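# Transfer tube carrier TC from nest N1 to raised N2

## Task

Carry the tube carrier TC out of transfer nest N1 (between the arms) and set it down flat within the locators of raised nest N2 (on the right arm's side), oriented so TC's A1 well, marked by a triangle on its top, sits at the N2 corner labelled A1. It must stay there without the robot holding it, and every vial in TC must still be upright in its own well. Rack R1 and its vials must be left undisturbed. The forceps T1 must remain in holder H1, and H1, which is loose, must stay at its original spot and orientation. Finish by opening the gripper and moving the arm away.

## Robot and tools

ROBOT. Two 6-joint arms, left_arm and right_arm, each ending in a parallel two-finger gripper. Each arm's joints, in column order: waist, shoulder, elbow, wrist pitch, wrist yaw, wrist roll, then the gripper opening. The fingers point along the gripper's +z axis and close along its y axis. The reported hand point (end_effector_position) lies midway between the finger pads, roughly 1 cm short of the fingertips.

FRAME. All reported poses share one scene frame. Origin: on the tabletop midway between the arms. +x points out across the table, +z points up, and left_arm sits on the +y side. The names left and right do not refer to image sides. Base poses: left_arm (+0.028, +0.343, +0.276) m, quat_wxyz (+0.997, -0.040, +0.049, +0.035); right_arm (-0.032, -0.261, +0.276) m, quat_wxyz (+0.997, +0.041, +0.048, -0.051). The bases are slightly tilted. Printed hand positions can be off, more so when the arm is stretched far. Mounting plates and the metal frame behind the arms are fixed obstacles.

execute_actions. Argument actions is a list holding zero or one item; pictures (boolean) chooses whether camera images come back (they do by default).
- Empty list: commands nothing and just reports the current state.
- Move: {"rows": [[...]], "steps": n}. 1 to 15 rows, n from 1 to 15 (15 if omitted). Each row is applied for one control step of 1/30 s; if rows run out, the last row is reused.
- Wait: {"steps": n}, n up to 300, no rows. It returns once n steps have elapsed since the previous result; your own reply time counts toward them.
A refused call sends nothing to the robot.

ROW LAYOUT. Always 14 numbers, each in [-1, 1], even if only one arm should move: left_arm's six joint values plus its opening, then right_arm's six plus its opening. Joint values are offsets, not targets: each one is a scaled displacement from that joint's angle as printed in the latest result containing Joint positions (if no such result exists yet in this scene, or for a second or later call within the same reply, the base is the arm's actual angle when the action begins). Every row is measured from that same base, not from the preceding row. Scale: 1.0 equals 1.264 rad for waist, 1.32 shoulder, 1.276 elbow, 1.83 wrist pitch, 1.686 wrist yaw, 2.022 wrist roll. The opening number is absolute: +1 fully open, -1 shut.
Joint ranges in radians: waist -2.880 to 2.880, shoulder 0.000 to 3.142, elbow 0.000 to 3.019, wrist pitch -1.693 to 1.571, wrist yaw -1.571 to 1.571, wrist roll -2.094 to 2.094. A request more than 0.019 rad beyond a range end gets the call refused; true ends may differ by up to 0.019 rad. Requests past the real end are clipped, and the result may say "joint sent to its limit" (possibly about an earlier, still-running action). Missing that line does not prove there is room left.
All-zero offsets do not freeze the arm: they pull it back to the base angles, and arms can droop a bit with each action. To hold a posture, aim the first call of a reply at the desired angles, use zeros afterwards, and increase the aim if a joint keeps sagging short.

MOTION. Speed is capped: each step, a joint's target may lead its measured angle by at most 0.264 rad (waist), 0.32 (shoulder), 0.276 (elbow), 0.33 (wrist pitch), 0.186 (wrist yaw), 0.522 (wrist roll). If the targets would carry the hand over 70 mm from where it is, they are all shrunk toward the current angles. Tiny commanded moves of a few mm may not move the hand at all. Between calls the arms keep heading for the last row sent until everything has nearly stopped or a step is HELD; then only a new action moves them further. Fingers already moving finish their motion.

GRIPPING. grip_measured is the measured finger opening on the command scale; each gripper has a fixed error of up to about 1 mm. Away from the extremes, the fingers go where grip_measured would read your number. To keep hold of something, command an opening below grip_measured: around 0.03 below gives a firm grip, less gives a lighter one. Pad force tops out near 50-62 N (less on some grippers, less on parts thinner than about 2 mm), with brief spikes on first contact.

RESULT LINES. The state line gives each gripper's end_effector_position (m) and end_effector_quat_wxyz, left_arm | right_arm. Joint positions and Joint velocities list, per arm, the six joints (rad, rad/s) then the pad gap (m, m/s; 0.094 m fully open). Joint torques follow the same joint order; they are noisy, offset, nonzero even in free air, and friction can mask or mimic load. "joint command not followed" means a clearance check altered or blocked some joint targets; the rest of the row still ran. HELD flags steps where all or part of your row was not sent. "too close" warns of near contact, counting a plate and its side of the frame as part of that arm. MOTOR HOT appears at 85 °C; at 100 °C an OVER-TEMPERATURE FAULT makes that arm and gripper go limp and fall until cooled. Holding loads heats motors, even while you are deliberating.

CAMERAS. cam_high, cam_left_wrist, cam_right_wrist, each 896x504, returned in that order. Wrist camera frame: +z forward, +x right in image, +y down.

zoom_image: camera (one of the three names) and region [x0, y0, x1, y1] in pixels of that camera's latest image, origin at top-left, at most 504 by 504. Gives a closer look; moves nothing.

read_manual: optional section, only "licences"; returns URDF licence texts; moves nothing.

finished_scene: scene = the current scene's number. The goal must still hold after release.

AVOID. Knocking or placing anything off the table (ends the scene). Arms striking or pressing each other. Dropping, slamming or hard pushing, and tipping vials out of TC. Bumping loose H1, R1 or T1. Expect occasional brief tugs on a held part or nudges to loose objects.

Each tool is called after "Request:" by a JSON object that holds its "name" and its "arguments".

## Session

Request:
{"name": "execute_actions", "arguments": {"actions": []}}

Scene clock: 0.00 s of 12600.00 s.
left_arm: end_effector_position=(+0.7079, +0.1889, +0.1531) grip_measured=+1.000 end_effector_quat_wxyz=(+0.498, +0.538, +0.675, +0.081) | right_arm: end_effector_position=(+0.7530, -0.8345, +0.1862) grip_measured=+1.000 end_effector_quat_wxyz=(+0.626, +0.523, +0.562, -0.137)
Joint positions: left_arm=[-0.211  2.257  1.167  0.605  0.272  1.109  0.094] | right_arm=[-0.459  2.747  2.297  0.391  0.4    0.583  0.094]
Joint velocities: left_arm=[-0.005  0.005 -0.002 -0.007 -0.022 -0.022  0.   ] | right_arm=[-0.015  0.005 -0.012 -0.007 -0.037 -0.022  0.   ]
Joint torques (N m, as the arm reports them, + toward a larger angle): no reading
Motor temperatures (°C, as the motors report them): left_arm=[25 27 25 27 26 25] | right_arm=[27 26 26 24 26 26]

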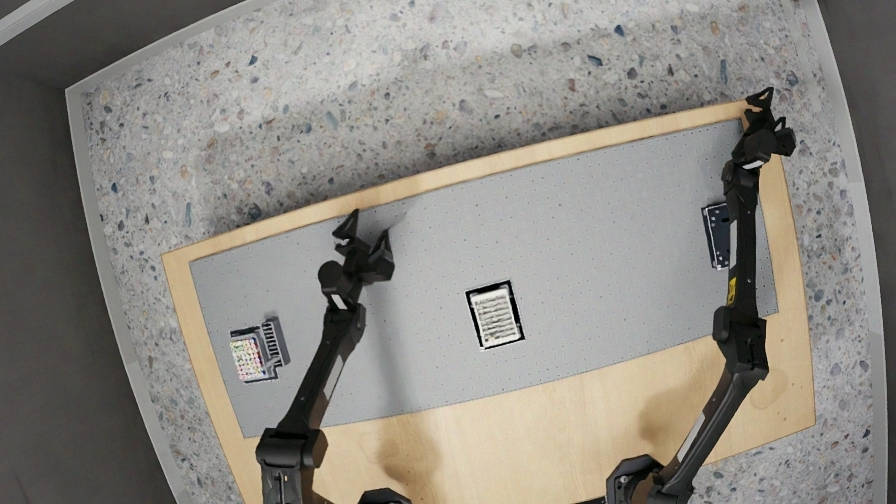

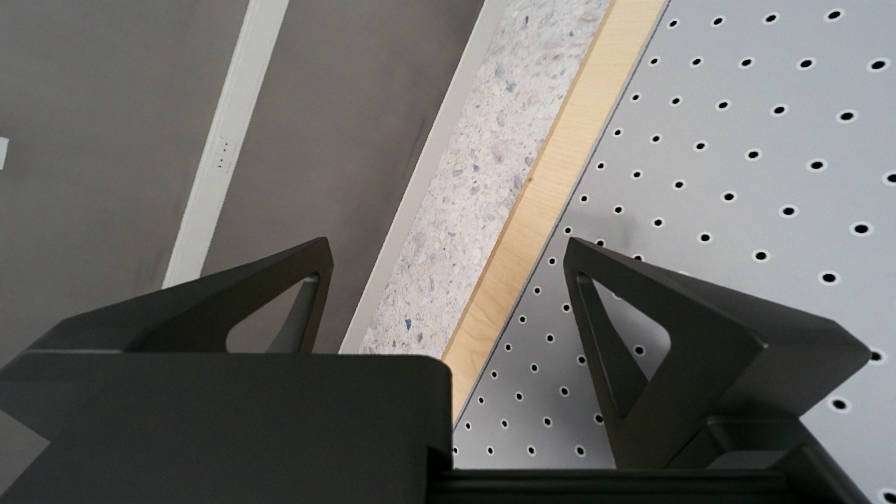

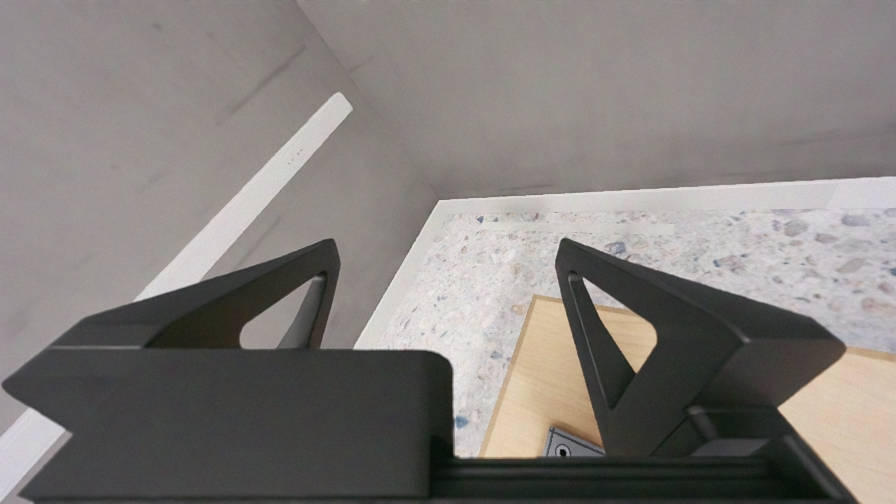

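Request:
{"name": "zoom_image", "arguments": {"camera": "cam_high", "region": [440, 265, 560, 365]}}

Request:
{"name": "zoom_image", "arguments": {"camera": "cam_high", "region": [660, 180, 800, 300]}}

Region (440, 265, 560, 365) of cam_high's 896x504 image, scaled by 4.200, with more detail than that image has.

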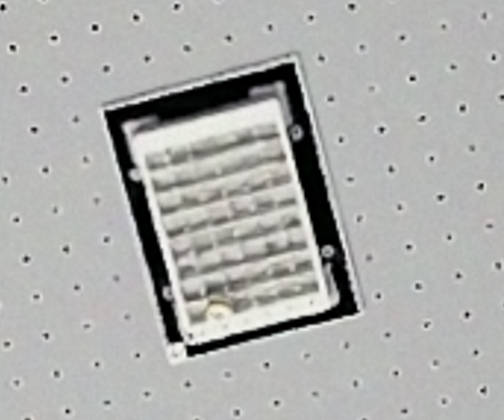

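Region (660, 180, 800, 300) of cam_high's 896x504 image, scaled by 3.600, with more detail than that image has; it fills the top 432 rows of this view, and the rest is white.

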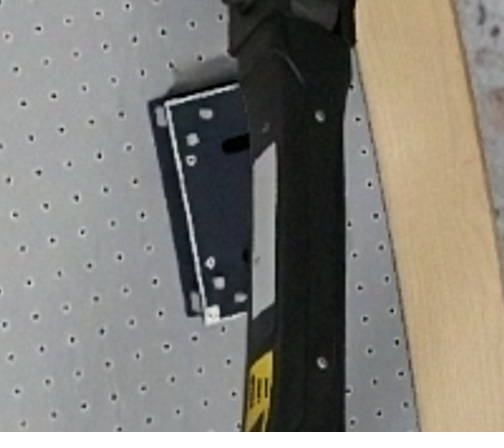

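Request:
{"name": "execute_actions", "arguments": {"actions": [{"rows":[[0,0,0,0,0,0,1,0,-0.1,0,0,0,0,1],[0,0,0,0,0,0,1,0,-0.2,0,0,0,0,1],[0,0,0,0,0,0,1,0,-0.3,-0.05,0,0,0,1],[0,0,0,0,0,0,1,0,-0.3,-0.05,0,0,0,1],[0,0,0,0,0,0,1,0,-0.4,-0.1,-0.1,0,0,1],[0,0,0,0,0,0,1,0,-0.4,-0.1,-0.1,0,0,1],[0,0,0,0,0,0,1,0,-0.4,-0.1,-0.1,0,0,1],[0,0,0,0,0,0,1,0,-0.4,-0.1,-0.1,0,0,1],[0,0,0,0,0,0,1,0.81,-0.618,-0.898,-0.622,-0.167,-0.061,1]],"steps":15}], "pictures": false}}

Request:
{"name": "execute_actions", "arguments": {"actions": [{"steps":45}]}}

Scene clock: 33.23 s of 12600.00 s.
left_arm: end_effector_position=(+0.7079, +0.1889, +0.1531) grip_measured=+1.000 end_effector_quat_wxyz=(+0.498, +0.538, +0.675, +0.081) | right_arm: end_effector_position=(+0.7741, -0.7646, +0.2350) grip_measured=+1.000 end_effector_quat_wxyz=(+0.556, +0.491, +0.666, -0.075)
Joint positions: left_arm=[-0.211  2.257  1.167  0.605  0.272  1.109  0.094] | right_arm=[-0.41   2.511  2.08   0.171  0.247  0.567  0.094]
Joint velocities: left_arm=[ 0.005  0.005 -0.017  0.007 -0.022  0.007  0.   ] | right_arm=[ 0.405 -0.64  -0.696 -0.73  -0.476 -0.095  0.   ]
Joint torques (N m, as the arm reports them, + toward a larger angle): left_arm=[ -0.28 -20.31   4.88   1.84   0.11  -0.02] | right_arm=[  0.81 -22.51   7.82   1.49  -0.08  -0.27]
Motor temperatures (°C, as the motors report them): left_arm=[25 30 27 27 26 25] | right_arm=[27 33 33 24 26 26]
Steps of this call (steps 1 to 90: nothing new was sent; then 29.73 s passed at rest; steps 91 to 105: all 15 steps of this action). Readings (joint positions):
91: left_arm=[-0.211 2.257 1.167 0.605 0.272 1.109] | right_arm=[-0.459 2.745 2.297 0.391 0.400 0.583]
92: left_arm=[-0.211 2.257 1.167 0.605 0.272 1.109] | right_arm=[-0.459 2.742 2.295 0.391 0.400 0.583]
94: left_arm=[-0.211 2.257 1.167 0.605 0.272 1.109] | right_arm=[-0.459 2.728 2.283 0.391 0.400 0.583]
98: left_arm=[-0.211 2.257 1.167 0.605 0.272 1.109] | right_arm=[-0.459 2.664 2.234 0.334 0.400 0.583]
105: the state above

Scene clock: 34.73 s of 12600.00 s.
left_arm: end_effector_position=(+0.7079, +0.1889, +0.1531) grip_measured=+1.000 end_effector_quat_wxyz=(+0.498, +0.538, +0.675, +0.081) | right_arm: end_effector_position=(+0.4105, -0.0450, +0.1900) grip_measured=+1.000 end_effector_quat_wxyz=(-0.008, +0.001, +1.000, -0.002)
Joint positions: left_arm=[-0.211  2.257  1.167  0.605  0.272  1.109  0.094] | right_arm=[ 0.58   1.95   1.144 -0.739  0.116  0.478  0.094]
Joint velocities: left_arm=[-0.015 -0.024 -0.002 -0.002  0.007  0.022  0.   ] | right_arm=[-0.249 -0.044 -0.022 -0.002  0.081 -0.037  0.   ]
Joint torques (N m, as the arm reports them, + toward a larger angle): left_arm=[ -0.35 -20.51   4.88   1.79   0.11  -0.03] | right_arm=[ -0.71 -13.77   6.35   0.21   0.13  -0.23]
Motor temperatures (°C, as the motors report them): left_arm=[25 30 27 27 26 25] | right_arm=[27 33 33 24 26 26]
Steps of this call (steps 1 to 45: the robot went on to your last target). Readings (joint positions):
1: left_arm=[-0.211 2.257 1.167 0.605 0.272 1.109] | right_arm=[-0.396 2.489 2.056 0.147 0.231 0.565]
2: left_arm=[-0.211 2.257 1.167 0.605 0.272 1.109] | right_arm=[-0.380 2.468 2.031 0.121 0.216 0.562]
4: left_arm=[-0.211 2.257 1.167 0.605 0.272 1.109] | right_arm=[-0.346 2.426 1.982 0.070 0.193 0.558]
8: left_arm=[-0.211 2.257 1.167 0.605 0.272 1.109] | right_arm=[-0.265 2.341 1.880 -0.034 0.163 0.551]
45: the state above

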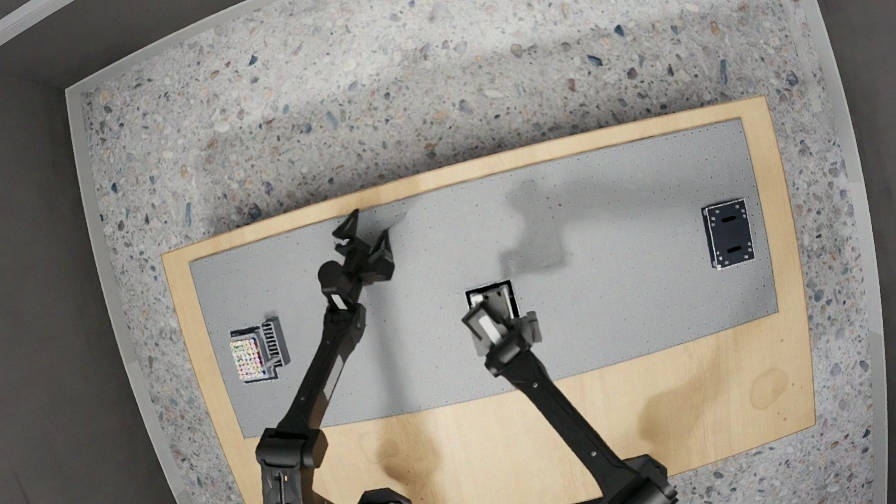

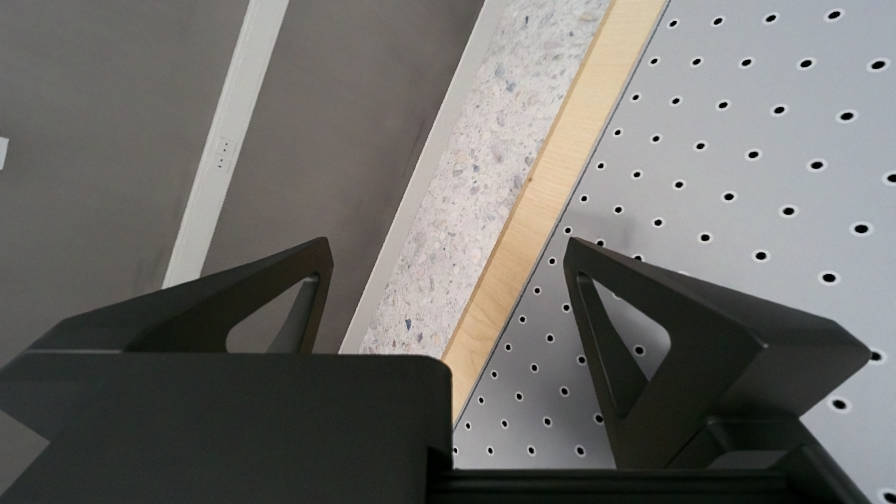

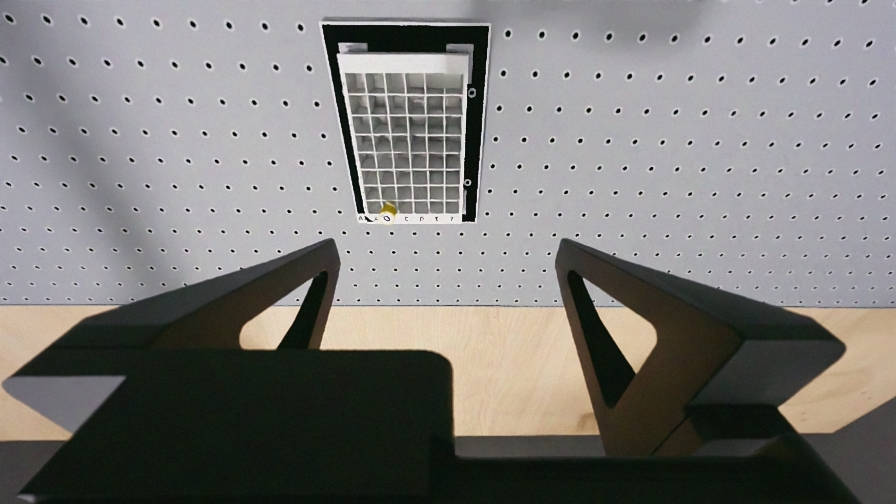

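Request:
{"name": "zoom_image", "arguments": {"camera": "cam_right_wrist", "region": [290, 0, 590, 270]}}

Request:
{"name": "zoom_image", "arguments": {"camera": "cam_high", "region": [680, 185, 780, 285]}}

Region (290, 0, 590, 270) of cam_right_wrist's 896x504 image, scaled by 1.680, with more detail than that image has; it fills the top 454 rows of this view, and the rest is white.

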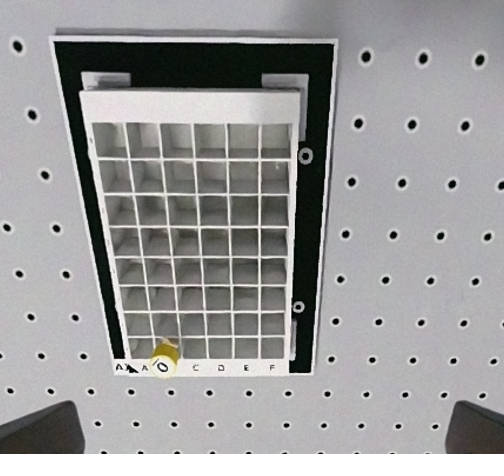

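Region (680, 185, 780, 285) of cam_high's 896x504 image, scaled by 5.040, with more detail than that image has.

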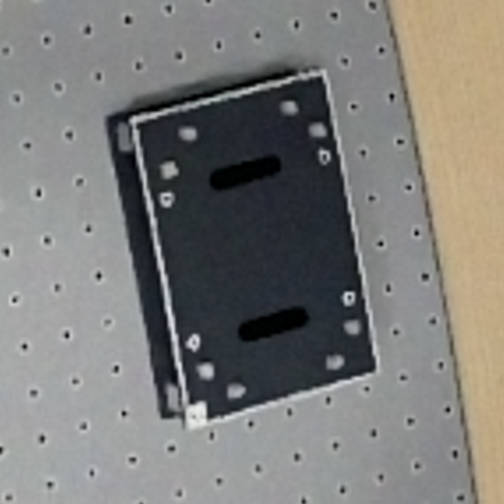

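Request:
{"name": "execute_actions", "arguments": {"actions": [{"rows":[[0,0,0,0,0,0,1,0.003,0.02,0.006,0.012,0,0.002,1],[0,0,0,0,0,0,1,0.006,0.04,0.012,0.025,0,0.004,1],[0,0,0,0,0,0,1,0.009,0.06,0.018,0.037,0,0.006,1],[0,0,0,0,0,0,1,0.012,0.08,0.024,0.05,0,0.008,1],[0,0,0,0,0,0,1,0.015,0.1,0.03,0.062,0,0.01,1],[0,0,0,0,0,0,1,0.018,0.12,0.036,0.075,0,0.012,1],[0,0,0,0,0,0,1,0.021,0.14,0.042,0.087,0,0.014,1],[0,0,0,0,0,0,1,0.023,0.155,0.048,0.098,0.003,0.015,1]],"steps":15}], "pictures": false}}

Request:
{"name": "execute_actions", "arguments": {"actions": [{"steps":15}]}}

Scene clock: 60.70 s of 12600.00 s.
left_arm: end_effector_position=(+0.7079, +0.1889, +0.1531) grip_measured=+1.000 end_effector_quat_wxyz=(+0.498, +0.538, +0.675, +0.081) | right_arm: end_effector_position=(+0.3969, -0.0249, +0.0890) grip_measured=+1.000 end_effector_quat_wxyz=(-0.023, -0.008, +1.000, -0.010)
Joint positions: left_arm=[-0.211  2.257  1.167  0.605  0.272  1.109  0.094] | right_arm=[ 0.604  2.185  1.178 -0.577  0.116  0.489  0.094]
Joint velocities: left_arm=[-0.015  0.005  0.012  0.007 -0.007 -0.007  0.   ] | right_arm=[-0.024  0.005 -0.017 -0.002 -0.022  0.007  0.   ]
Joint torques (N m, as the arm reports them, + toward a larger angle): left_arm=[ -0.83 -20.62   5.07   1.76   0.08   0.01] | right_arm=[ -0.06 -15.28   6.63   1.08   0.24   0.13]
Motor temperatures (°C, as the motors report them): left_arm=[25 31 27 27 26 25] | right_arm=[27 31 31 24 26 26]
Steps of this call (steps 1 to 30: the robot went on to your last target; steps 31 to 90: nothing new was sent; then 22.47 s passed at rest; steps 91 to 105: all 15 steps of this action). Readings (joint positions):
91: left_arm=[-0.211 2.257 1.167 0.605 0.272 1.109] | right_arm=[0.564 1.950 1.144 -0.738 0.116 0.477]
92: left_arm=[-0.211 2.257 1.167 0.605 0.272 1.109] | right_arm=[0.565 1.952 1.144 -0.732 0.116 0.477]
94: left_arm=[-0.211 2.257 1.167 0.605 0.272 1.109] | right_arm=[0.569 1.971 1.145 -0.701 0.116 0.477]
98: left_arm=[-0.211 2.257 1.167 0.605 0.272 1.109] | right_arm=[0.586 2.072 1.167 -0.615 0.116 0.483]
105: the state above

Scene clock: 61.20 s of 12600.00 s.
left_arm: end_effector_position=(+0.7079, +0.1889, +0.1531) grip_measured=+1.000 end_effector_quat_wxyz=(+0.498, +0.538, +0.675, +0.081) | right_arm: end_effector_position=(+0.4003, -0.0237, +0.0924) grip_measured=+1.000 end_effector_quat_wxyz=(-0.018, -0.006, +1.000, -0.008)
Joint positions: left_arm=[-0.211  2.257  1.167  0.605  0.272  1.109  0.094] | right_arm=[ 0.604  2.177  1.179 -0.573  0.117  0.492  0.094]
Joint velocities: left_arm=[ 0.005 -0.005 -0.002  0.002 -0.051 -0.022  0.   ] | right_arm=[-0.005 -0.015  0.002 -0.017 -0.022 -0.037  0.   ]
Joint torques (N m, as the arm reports them, + toward a larger angle): left_arm=[ -0.25 -20.74   4.93   1.84   0.1   -0.05] | right_arm=[ -0.22 -15.17   6.65   1.01   0.21   0.13]
Motor temperatures (°C, as the motors report them): left_arm=[25 31 27 27 26 25] | right_arm=[27 31 31 24 26 26]
Steps of this call (steps 1 to 15: the robot went on to your last target). Readings (joint positions):
1: left_arm=[-0.211 2.257 1.167 0.605 0.272 1.109] | right_arm=[0.604 2.184 1.178 -0.576 0.117 0.490]
2: left_arm=[-0.211 2.257 1.167 0.605 0.272 1.109] | right_arm=[0.604 2.182 1.179 -0.574 0.117 0.490]
4: left_arm=[-0.211 2.257 1.167 0.605 0.272 1.109] | right_arm=[0.604 2.178 1.179 -0.573 0.117 0.491]
8: left_arm=[-0.211 2.257 1.167 0.605 0.272 1.109] | right_arm=[0.604 2.177 1.179 -0.573 0.117 0.491]
15: the state above
All arms were judged still, so your last target was given up. Only a new action makes them travel on or press farther. Fingers that are still opening or closing keep moving.

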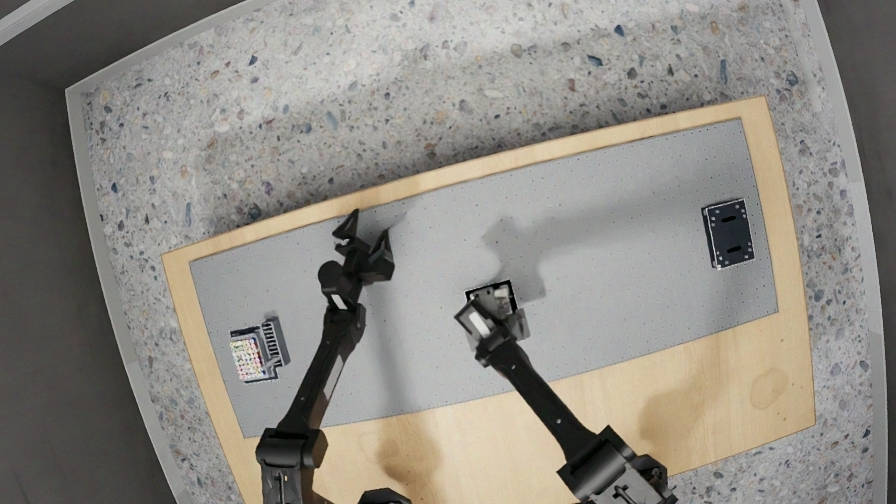

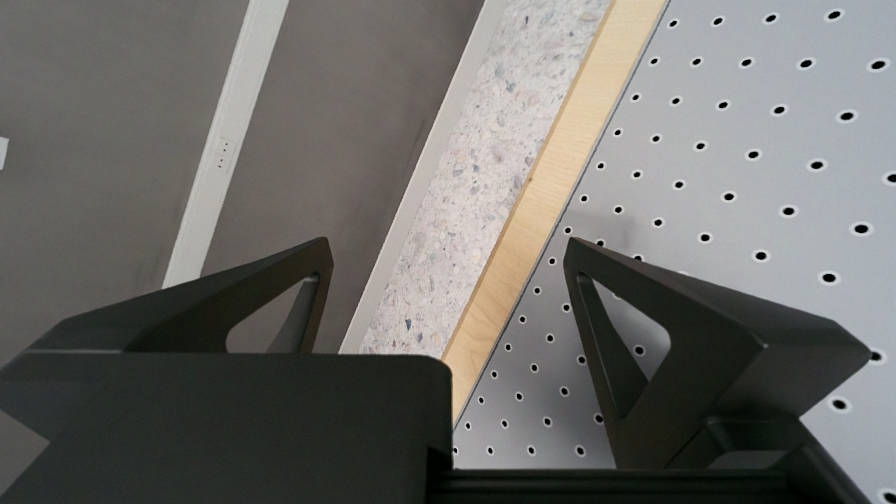

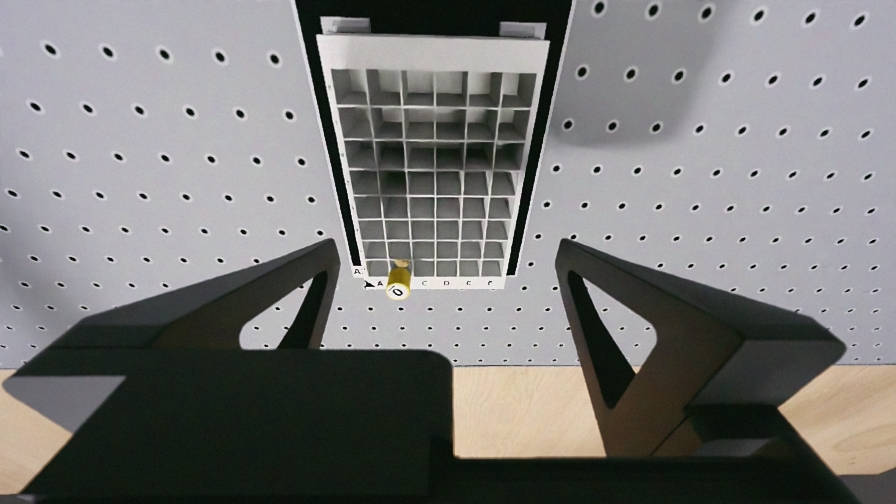

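Request:
{"name": "execute_actions", "arguments": {"actions": [{"rows":[[0,0,0,0,0,0,1,0.002,-0.012,0.02,0.015,0.002,0.005,1],[0,0,0,0,0,0,1,0.002,-0.006,0.022,0.022,0.003,0.01,1],[0,0,0,0,0,0,1,0.002,0.0,0.024,0.03,0.004,0.015,1],[0,0,0,0,0,0,1,0.002,0.008,0.026,0.038,0.005,0.02,1],[0,0,0,0,0,0,1,0.002,0.016,0.028,0.046,0.005,0.02,1]],"steps":15}], "pictures": false}}

Request:
{"name": "execute_actions", "arguments": {"actions": [{"steps":10}]}}

Scene clock: 70.53 s of 12600.00 s.
left_arm: end_effector_position=(+0.7079, +0.1889, +0.1531) grip_measured=+1.000 end_effector_quat_wxyz=(+0.498, +0.538, +0.675, +0.081) | right_arm: end_effector_position=(+0.4163, -0.0156, +0.0904) grip_measured=+1.000 end_effector_quat_wxyz=(+0.013, +0.009, +1.000, +0.006)
Joint positions: left_arm=[-0.211  2.257  1.167  0.605  0.272  1.109  0.094] | right_arm=[ 0.604  2.183  1.184 -0.504  0.122  0.513  0.094]
Joint velocities: left_arm=[-0.024 -0.005  0.002 -0.012 -0.007 -0.066  0.   ] | right_arm=[-0.005  0.005 -0.002  0.002 -0.007 -0.007  0.   ]
Joint torques (N m, as the arm reports them, + toward a larger angle): left_arm=[ -0.3  -20.44   5.     1.75   0.1   -0.01] | right_arm=[ -0.49 -12.69   7.15   1.17   0.23   0.13]
Motor temperatures (°C, as the motors report them): left_arm=[25 31 27 27 26 25] | right_arm=[27 31 31 24 26 26]
Steps of this call (steps 1 to 90: nothing new was sent; then 5.83 s passed at rest; steps 91 to 105: all 15 steps of this action). Readings (joint positions):
91: left_arm=[-0.211 2.257 1.167 0.605 0.272 1.109] | right_arm=[0.604 2.177 1.179 -0.571 0.117 0.492]
92: left_arm=[-0.211 2.257 1.167 0.605 0.272 1.109] | right_arm=[0.604 2.177 1.179 -0.566 0.118 0.492]
94: left_arm=[-0.211 2.257 1.167 0.605 0.272 1.109] | right_arm=[0.604 2.177 1.179 -0.545 0.120 0.497]
98: left_arm=[-0.211 2.257 1.167 0.605 0.272 1.109] | right_arm=[0.604 2.180 1.183 -0.508 0.122 0.508]
105: the state above

Scene clock: 70.87 s of 12600.00 s.
left_arm: end_effector_position=(+0.7079, +0.1889, +0.1531) grip_measured=+1.000 end_effector_quat_wxyz=(+0.498, +0.538, +0.675, +0.081) | right_arm: end_effector_position=(+0.4162, -0.0157, +0.0902) grip_measured=+1.000 end_effector_quat_wxyz=(+0.012, +0.010, +1.000, +0.006)
Joint positions: left_arm=[-0.211  2.257  1.167  0.605  0.272  1.109  0.094] | right_arm=[ 0.604  2.184  1.184 -0.504  0.122  0.515  0.094]
Joint velocities: left_arm=[ 0.005 -0.005 -0.002  0.022  0.051  0.007  0.   ] | right_arm=[-0.015 -0.015 -0.002  0.007  0.022  0.007  0.   ]
Joint torques (N m, as the arm reports them, + toward a larger angle): left_arm=[ -0.3  -20.93   5.06   1.64   0.1   -0.02] | right_arm=[ -0.28 -12.63   7.17   1.09   0.23   0.14]
Motor temperatures (°C, as the motors report them): left_arm=[25 31 27 27 26 25] | right_arm=[27 31 31 24 26 26]
Steps of this call (steps 1 to 10: the robot went on to your last target). Readings (joint positions):
1: left_arm=[-0.211 2.257 1.167 0.605 0.272 1.109] | right_arm=[0.604 2.184 1.184 -0.504 0.122 0.514]
2: left_arm=[-0.211 2.257 1.167 0.605 0.272 1.109] | right_arm=[0.604 2.184 1.184 -0.504 0.122 0.514]
4: left_arm=[-0.211 2.257 1.167 0.605 0.272 1.109] | right_arm=[0.604 2.184 1.184 -0.504 0.122 0.515]
8: left_arm=[-0.211 2.257 1.167 0.605 0.272 1.109] | right_arm=[0.604 2.184 1.184 -0.504 0.122 0.515]
10: the state above

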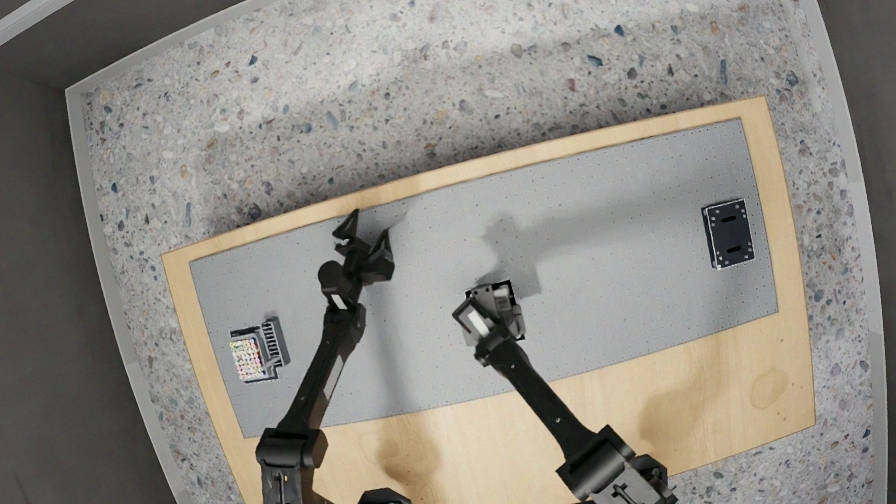

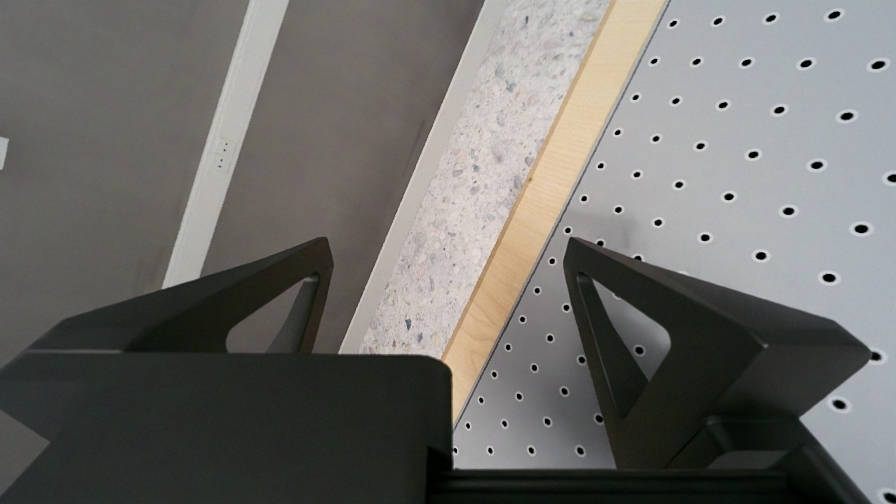

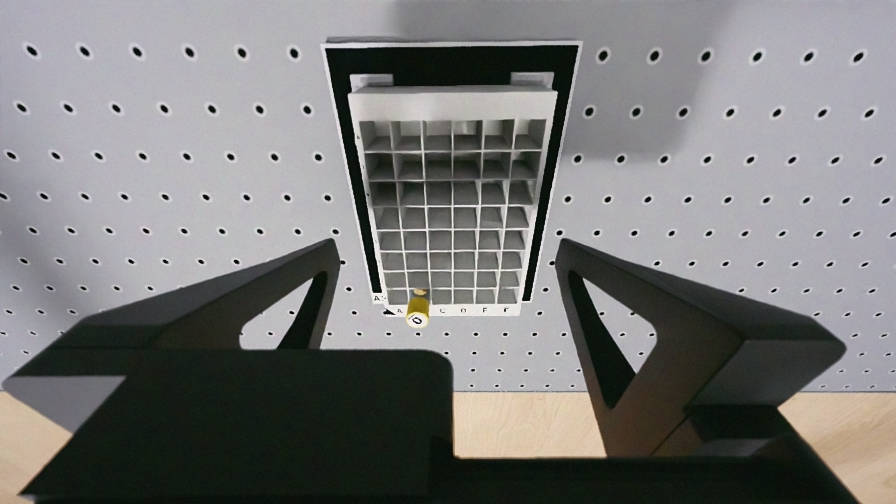

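Request:
{"name": "execute_actions", "arguments": {"actions": [{"rows":[[0,0,0,0,0,0,1,0,0.01,0.024,0.008,0,0.003,1],[0,0,0,0,0,0,1,0,0.015,0.024,0.008,0,0.003,1],[0,0,0,0,0,0,1,0,0.02,0.024,0.008,0,0.003,1],[0,0,0,0,0,0,1,0,0.025,0.024,0.008,0,0.003,1],[0,0,0,0,0,0,1,0,0.03,0.024,0.008,0,0.003,1],[0,0,0,0,0,0,1,0,0.033,0.025,0.008,0,0.003,1]],"steps":15}], "pictures": false}}

Request:
{"name": "execute_actions", "arguments": {"actions": [{"steps":10}]}}

Scene clock: 75.30 s of 12600.00 s.
left_arm: end_effector_position=(+0.7079, +0.1889, +0.1531) grip_measured=+1.000 end_effector_quat_wxyz=(+0.498, +0.538, +0.675, +0.081) | right_arm: end_effector_position=(+0.4051, -0.0193, +0.0728) grip_measured=+1.000 end_effector_quat_wxyz=(-0.003, +0.008, +1.000, -0.002)
Joint positions: left_arm=[-0.211  2.257  1.167  0.605  0.272  1.109  0.094] | right_arm=[ 0.604  2.221  1.185 -0.504  0.122  0.515  0.094]
Joint velocities: left_arm=[ 0.005 -0.015  0.002 -0.002  0.022  0.007  0.   ] | right_arm=[-0.024  0.005 -0.007 -0.017 -0.007  0.007  0.   ]
Joint torques (N m, as the arm reports them, + toward a larger angle): left_arm=[ -0.57 -20.13   4.9    1.91   0.11   0.01] | right_arm=[ -0.5  -12.91   6.86   1.12   0.05   0.01]
Motor temperatures (°C, as the motors report them): left_arm=[25 31 27 27 26 25] | right_arm=[27 31 31 24 26 26]
Steps of this call (steps 1 to 15: the robot went on to your last target; steps 16 to 90: nothing new was sent; then 0.93 s passed at rest; steps 91 to 105: all 15 steps of this action). Readings (joint positions):
91: left_arm=[-0.211 2.257 1.167 0.605 0.272 1.109] | right_arm=[0.604 2.184 1.184 -0.504 0.122 0.515]
92: left_arm=[-0.211 2.257 1.167 0.605 0.272 1.109] | right_arm=[0.604 2.184 1.184 -0.504 0.122 0.515]
94: left_arm=[-0.211 2.257 1.167 0.605 0.272 1.109] | right_arm=[0.604 2.186 1.184 -0.504 0.122 0.515]
98: left_arm=[-0.211 2.257 1.167 0.605 0.272 1.109] | right_arm=[0.604 2.204 1.185 -0.504 0.122 0.515]
105: the state above

Scene clock: 75.63 s of 12600.00 s.
left_arm: end_effector_position=(+0.7079, +0.1889, +0.1531) grip_measured=+1.000 end_effector_quat_wxyz=(+0.498, +0.538, +0.675, +0.081) | right_arm: end_effector_position=(+0.4053, -0.0192, +0.0728) grip_measured=+1.000 end_effector_quat_wxyz=(-0.003, +0.008, +1.000, -0.002)
Joint positions: left_arm=[-0.211  2.257  1.167  0.605  0.272  1.109  0.094] | right_arm=[ 0.604  2.221  1.185 -0.504  0.122  0.515  0.094]
Joint velocities: left_arm=[-0.005 -0.015  0.002 -0.007  0.007 -0.037  0.   ] | right_arm=[-0.005 -0.005  0.002 -0.017  0.037 -0.022  0.   ]
Joint torques (N m, as the arm reports them, + toward a larger angle): left_arm=[ -0.34 -20.41   4.94   1.83   0.07  -0.04] | right_arm=[ -0.34 -13.08   6.78   1.14   0.04   0.02]
Motor temperatures (°C, as the motors report them): left_arm=[25 31 27 27 26 25] | right_arm=[27 31 31 24 26 26]
Steps of this call (steps 1 to 10: the robot went on to your last target). Readings (joint positions):
1: left_arm=[-0.211 2.257 1.167 0.605 0.272 1.109] | right_arm=[0.604 2.221 1.185 -0.504 0.122 0.515]
2: left_arm=[-0.211 2.257 1.167 0.605 0.272 1.109] | right_arm=[0.604 2.221 1.185 -0.504 0.122 0.515]
4: left_arm=[-0.211 2.257 1.167 0.605 0.272 1.109] | right_arm=[0.604 2.221 1.185 -0.504 0.122 0.515]
8: left_arm=[-0.211 2.257 1.167 0.605 0.272 1.109] | right_arm=[0.604 2.221 1.185 -0.504 0.122 0.515]
10: the state above

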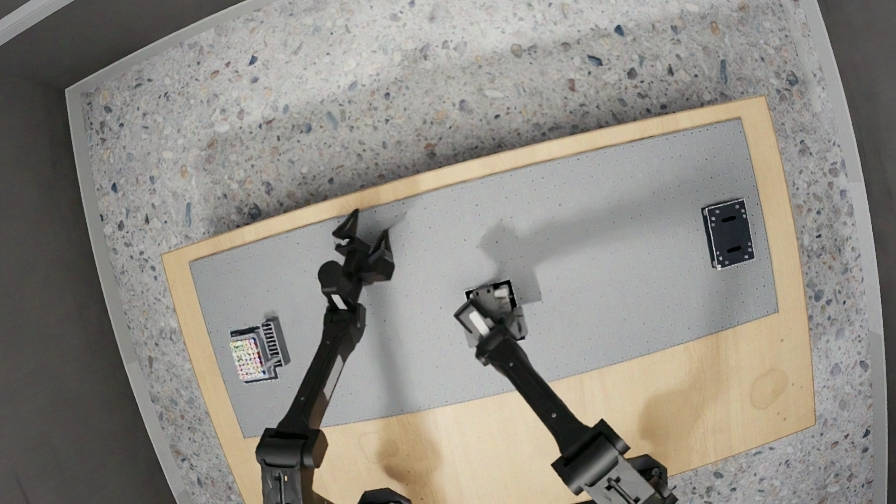

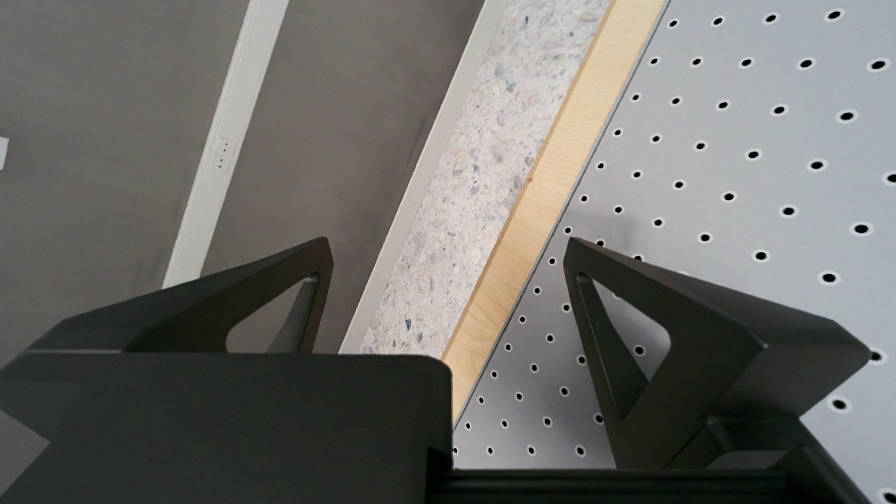

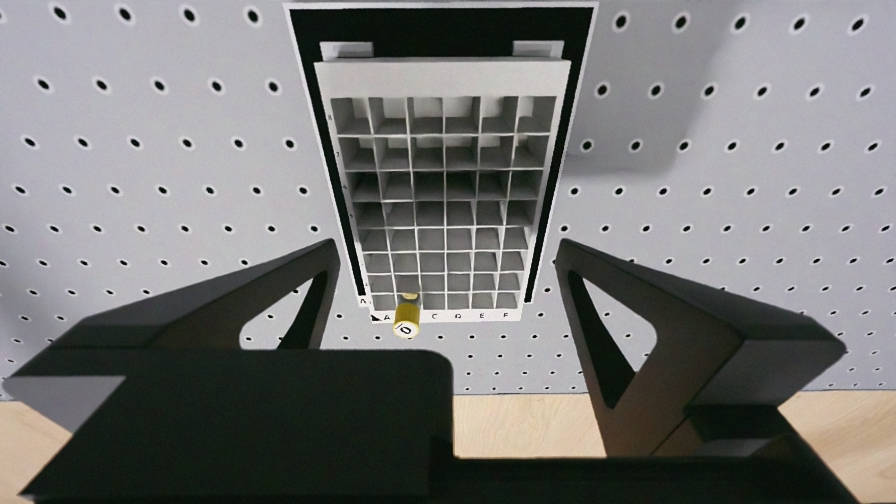

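Request:
{"name": "execute_actions", "arguments": {"actions": [{"rows":[[0,0,0,0,0,0,1,-0.002,0.008,0.027,0.01,0,0,1],[0,0,0,0,0,0,1,-0.003,0.012,0.029,0.012,0,0,1],[0,0,0,0,0,0,1,-0.003,0.016,0.031,0.014,0,0,1],[0,0,0,0,0,0,1,-0.004,0.02,0.033,0.016,0,-0.003,1],[0,0,0,0,0,0,1,-0.004,0.024,0.034,0.018,0,-0.004,1],[0,0,0,0,0,0,1,-0.005,0.028,0.036,0.021,0,-0.005,1],[0,0,0,0,0,0,1,-0.005,0.031,0.037,0.023,0,-0.006,1],[0,0,0,0,0,0,1,-0.006,0.034,0.038,0.0245,0,-0.007,1]],"steps":15}], "pictures": false}}

Request:
{"name": "execute_actions", "arguments": {"actions": [{"steps":10}]}}

Scene clock: 82.00 s of 12600.00 s.
left_arm: end_effector_position=(+0.7079, +0.1889, +0.1531) grip_measured=+1.000 end_effector_quat_wxyz=(+0.498, +0.538, +0.675, +0.081) | right_arm: end_effector_position=(+0.4113, -0.0142, +0.0600) grip_measured=+1.000 end_effector_quat_wxyz=(+0.004, +0.009, +1.000, +0.002)
Joint positions: left_arm=[-0.211  2.257  1.167  0.605  0.272  1.109  0.094] | right_arm=[ 0.604  2.256  1.205 -0.473  0.122  0.515  0.094]
Joint velocities: left_arm=[-0.024  0.015  0.007  0.002 -0.022 -0.081  0.   ] | right_arm=[-0.015  0.005  0.007 -0.002  0.066  0.007  0.   ]
Joint torques (N m, as the arm reports them, + toward a larger angle): left_arm=[ -0.26 -20.56   4.92   1.79   0.12  -0.05] | right_arm=[ -1.2  -13.08   6.58   1.14   0.07  -0.21]
Motor temperatures (°C, as the motors report them): left_arm=[25 31 27 27 26 25] | right_arm=[27 30 31 24 26 26]
Steps of this call (steps 1 to 15: the robot went on to your last target; steps 16 to 90: nothing new was sent; then 2.87 s passed at rest; steps 91 to 105: all 15 steps of this action). Readings (joint positions):
91: left_arm=[-0.211 2.257 1.167 0.605 0.272 1.109] | right_arm=[0.604 2.221 1.185 -0.503 0.122 0.515]
92: left_arm=[-0.211 2.257 1.167 0.605 0.272 1.109] | right_arm=[0.604 2.221 1.185 -0.501 0.122 0.515]
94: left_arm=[-0.211 2.257 1.167 0.605 0.272 1.109] | right_arm=[0.604 2.223 1.188 -0.496 0.122 0.515]
98: left_arm=[-0.211 2.257 1.167 0.605 0.272 1.109] | right_arm=[0.604 2.238 1.201 -0.480 0.122 0.515]
105: the state above

Scene clock: 82.33 s of 12600.00 s.
left_arm: end_effector_position=(+0.7079, +0.1889, +0.1531) grip_measured=+1.000 end_effector_quat_wxyz=(+0.498, +0.538, +0.675, +0.081) | right_arm: end_effector_position=(+0.4113, -0.0142, +0.0600) grip_measured=+1.000 end_effector_quat_wxyz=(+0.004, +0.009, +1.000, +0.002)
Joint positions: left_arm=[-0.211  2.257  1.167  0.605  0.272  1.109  0.094] | right_arm=[ 0.604  2.256  1.205 -0.473  0.122  0.515  0.094]
Joint velocities: left_arm=[-0.005 -0.005  0.007  0.017  0.022 -0.022  0.   ] | right_arm=[-0.005  0.005 -0.002  0.012 -0.125 -0.007  0.   ]
Joint torques (N m, as the arm reports them, + toward a larger angle): left_arm=[ -0.21 -20.5    4.94   1.71   0.11   0.  ] | right_arm=[ -0.87 -13.39   6.53   1.21   0.06  -0.21]
Motor temperatures (°C, as the motors report them): left_arm=[25 31 27 27 26 25] | right_arm=[27 30 31 24 26 26]
Steps of this call (steps 1 to 10: the robot went on to your last target). Readings (joint positions):
1: left_arm=[-0.211 2.257 1.167 0.605 0.272 1.109] | right_arm=[0.604 2.256 1.205 -0.473 0.122 0.515]
2: left_arm=[-0.211 2.257 1.167 0.605 0.272 1.109] | right_arm=[0.604 2.256 1.205 -0.473 0.122 0.515]
4: left_arm=[-0.211 2.257 1.167 0.605 0.272 1.109] | right_arm=[0.604 2.256 1.205 -0.473 0.122 0.515]
8: left_arm=[-0.211 2.257 1.167 0.605 0.272 1.109] | right_arm=[0.604 2.256 1.205 -0.473 0.122 0.515]
10: the state above

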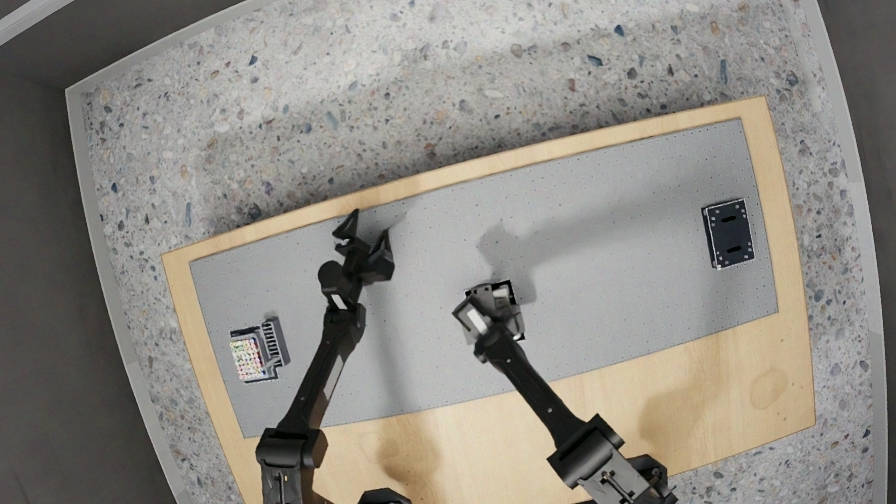

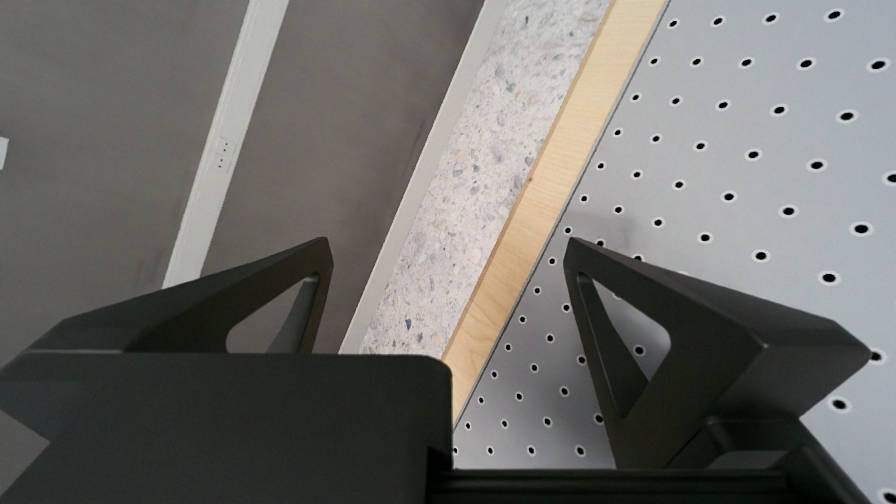

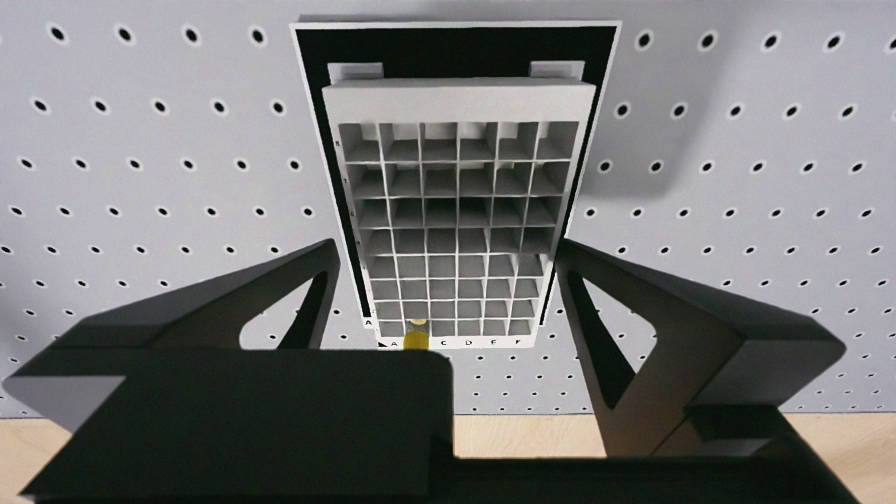

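Request:
{"name": "execute_actions", "arguments": {"actions": [{"rows":[[0,0,0,0,0,0,1,-0.008,0.003,0.015,0.006,0,-0.006,1],[0,0,0,0,0,0,1,-0.011,0.003,0.015,0.006,0,-0.009,1],[0,0,0,0,0,0,1,-0.014,0.003,0.015,0.006,0,-0.012,1]],"steps":15}]}}

Scene clock: 86.07 s of 12600.00 s.
left_arm: end_effector_position=(+0.7079, +0.1889, +0.1531) grip_measured=+1.000 end_effector_quat_wxyz=(+0.498, +0.538, +0.675, +0.081) | right_arm: end_effector_position=(+0.4130, -0.0179, +0.0595) grip_measured=+1.000 end_effector_quat_wxyz=(+0.004, +0.009, +1.000, +0.001)
Joint positions: left_arm=[-0.211  2.257  1.167  0.605  0.272  1.109  0.094] | right_arm=[ 0.596  2.256  1.205 -0.473  0.122  0.508  0.094]
Joint velocities: left_arm=[-0.015 -0.005  0.002 -0.007 -0.081  0.022  0.   ] | right_arm=[-0.005 -0.005 -0.007  0.012  0.066  0.037  0.   ]
Joint torques (N m, as the arm reports them, + toward a larger angle): left_arm=[ -0.33 -20.49   5.05   1.64   0.09   0.02] | right_arm=[ -0.88 -13.48   5.75   1.     0.05  -0.23]
Motor temperatures (°C, as the motors report them): left_arm=[25 31 27 27 26 25] | right_arm=[27 30 31 24 26 26]
Steps of this call (steps 1 to 15: the robot went on to your last target; steps 16 to 90: nothing new was sent; then 0.23 s passed at rest; steps 91 to 105: all 15 steps of this action). Readings (joint positions):
91: left_arm=[-0.211 2.257 1.167 0.605 0.272 1.109] | right_arm=[0.604 2.256 1.205 -0.473 0.122 0.515]
92: left_arm=[-0.211 2.257 1.167 0.605 0.272 1.109] | right_arm=[0.604 2.256 1.205 -0.473 0.122 0.515]
94: left_arm=[-0.211 2.257 1.167 0.605 0.272 1.109] | right_arm=[0.603 2.256 1.205 -0.473 0.122 0.513]
98: left_arm=[-0.211 2.257 1.167 0.605 0.272 1.109] | right_arm=[0.598 2.256 1.205 -0.473 0.122 0.510]
105: the state above

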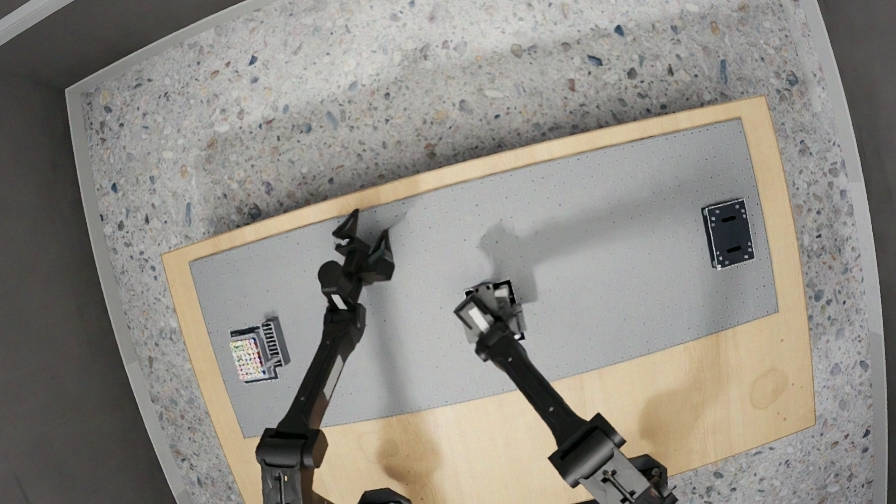

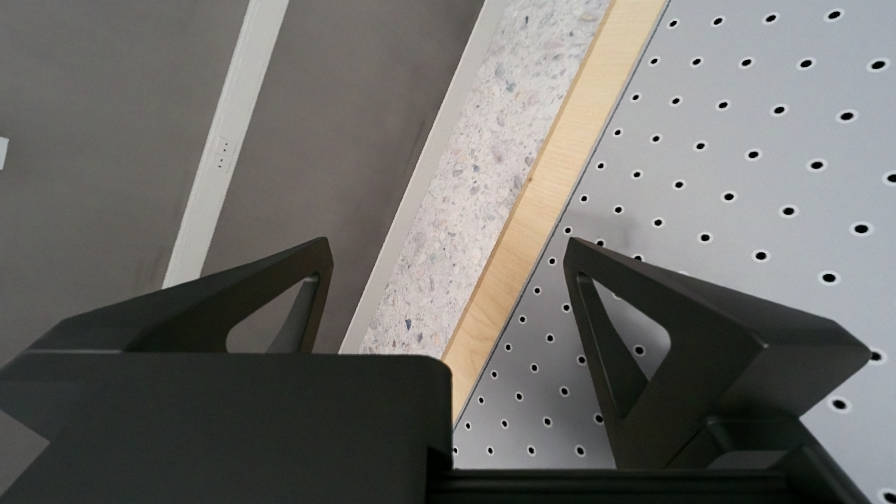

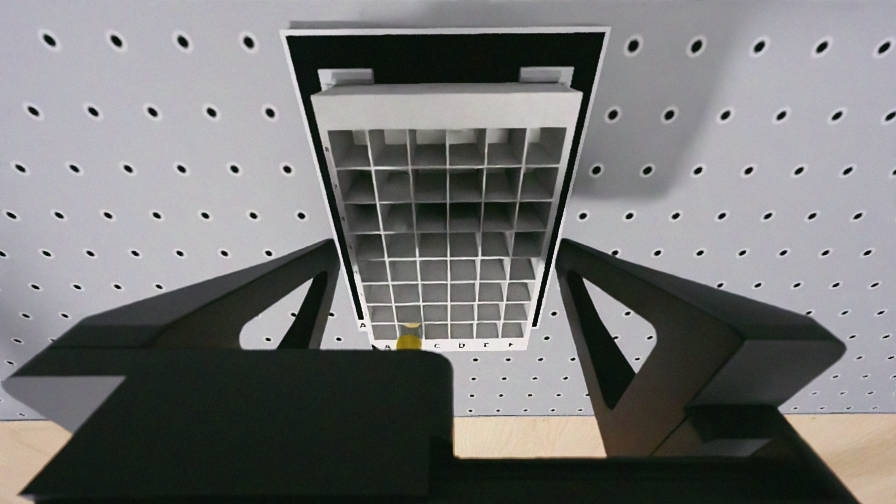

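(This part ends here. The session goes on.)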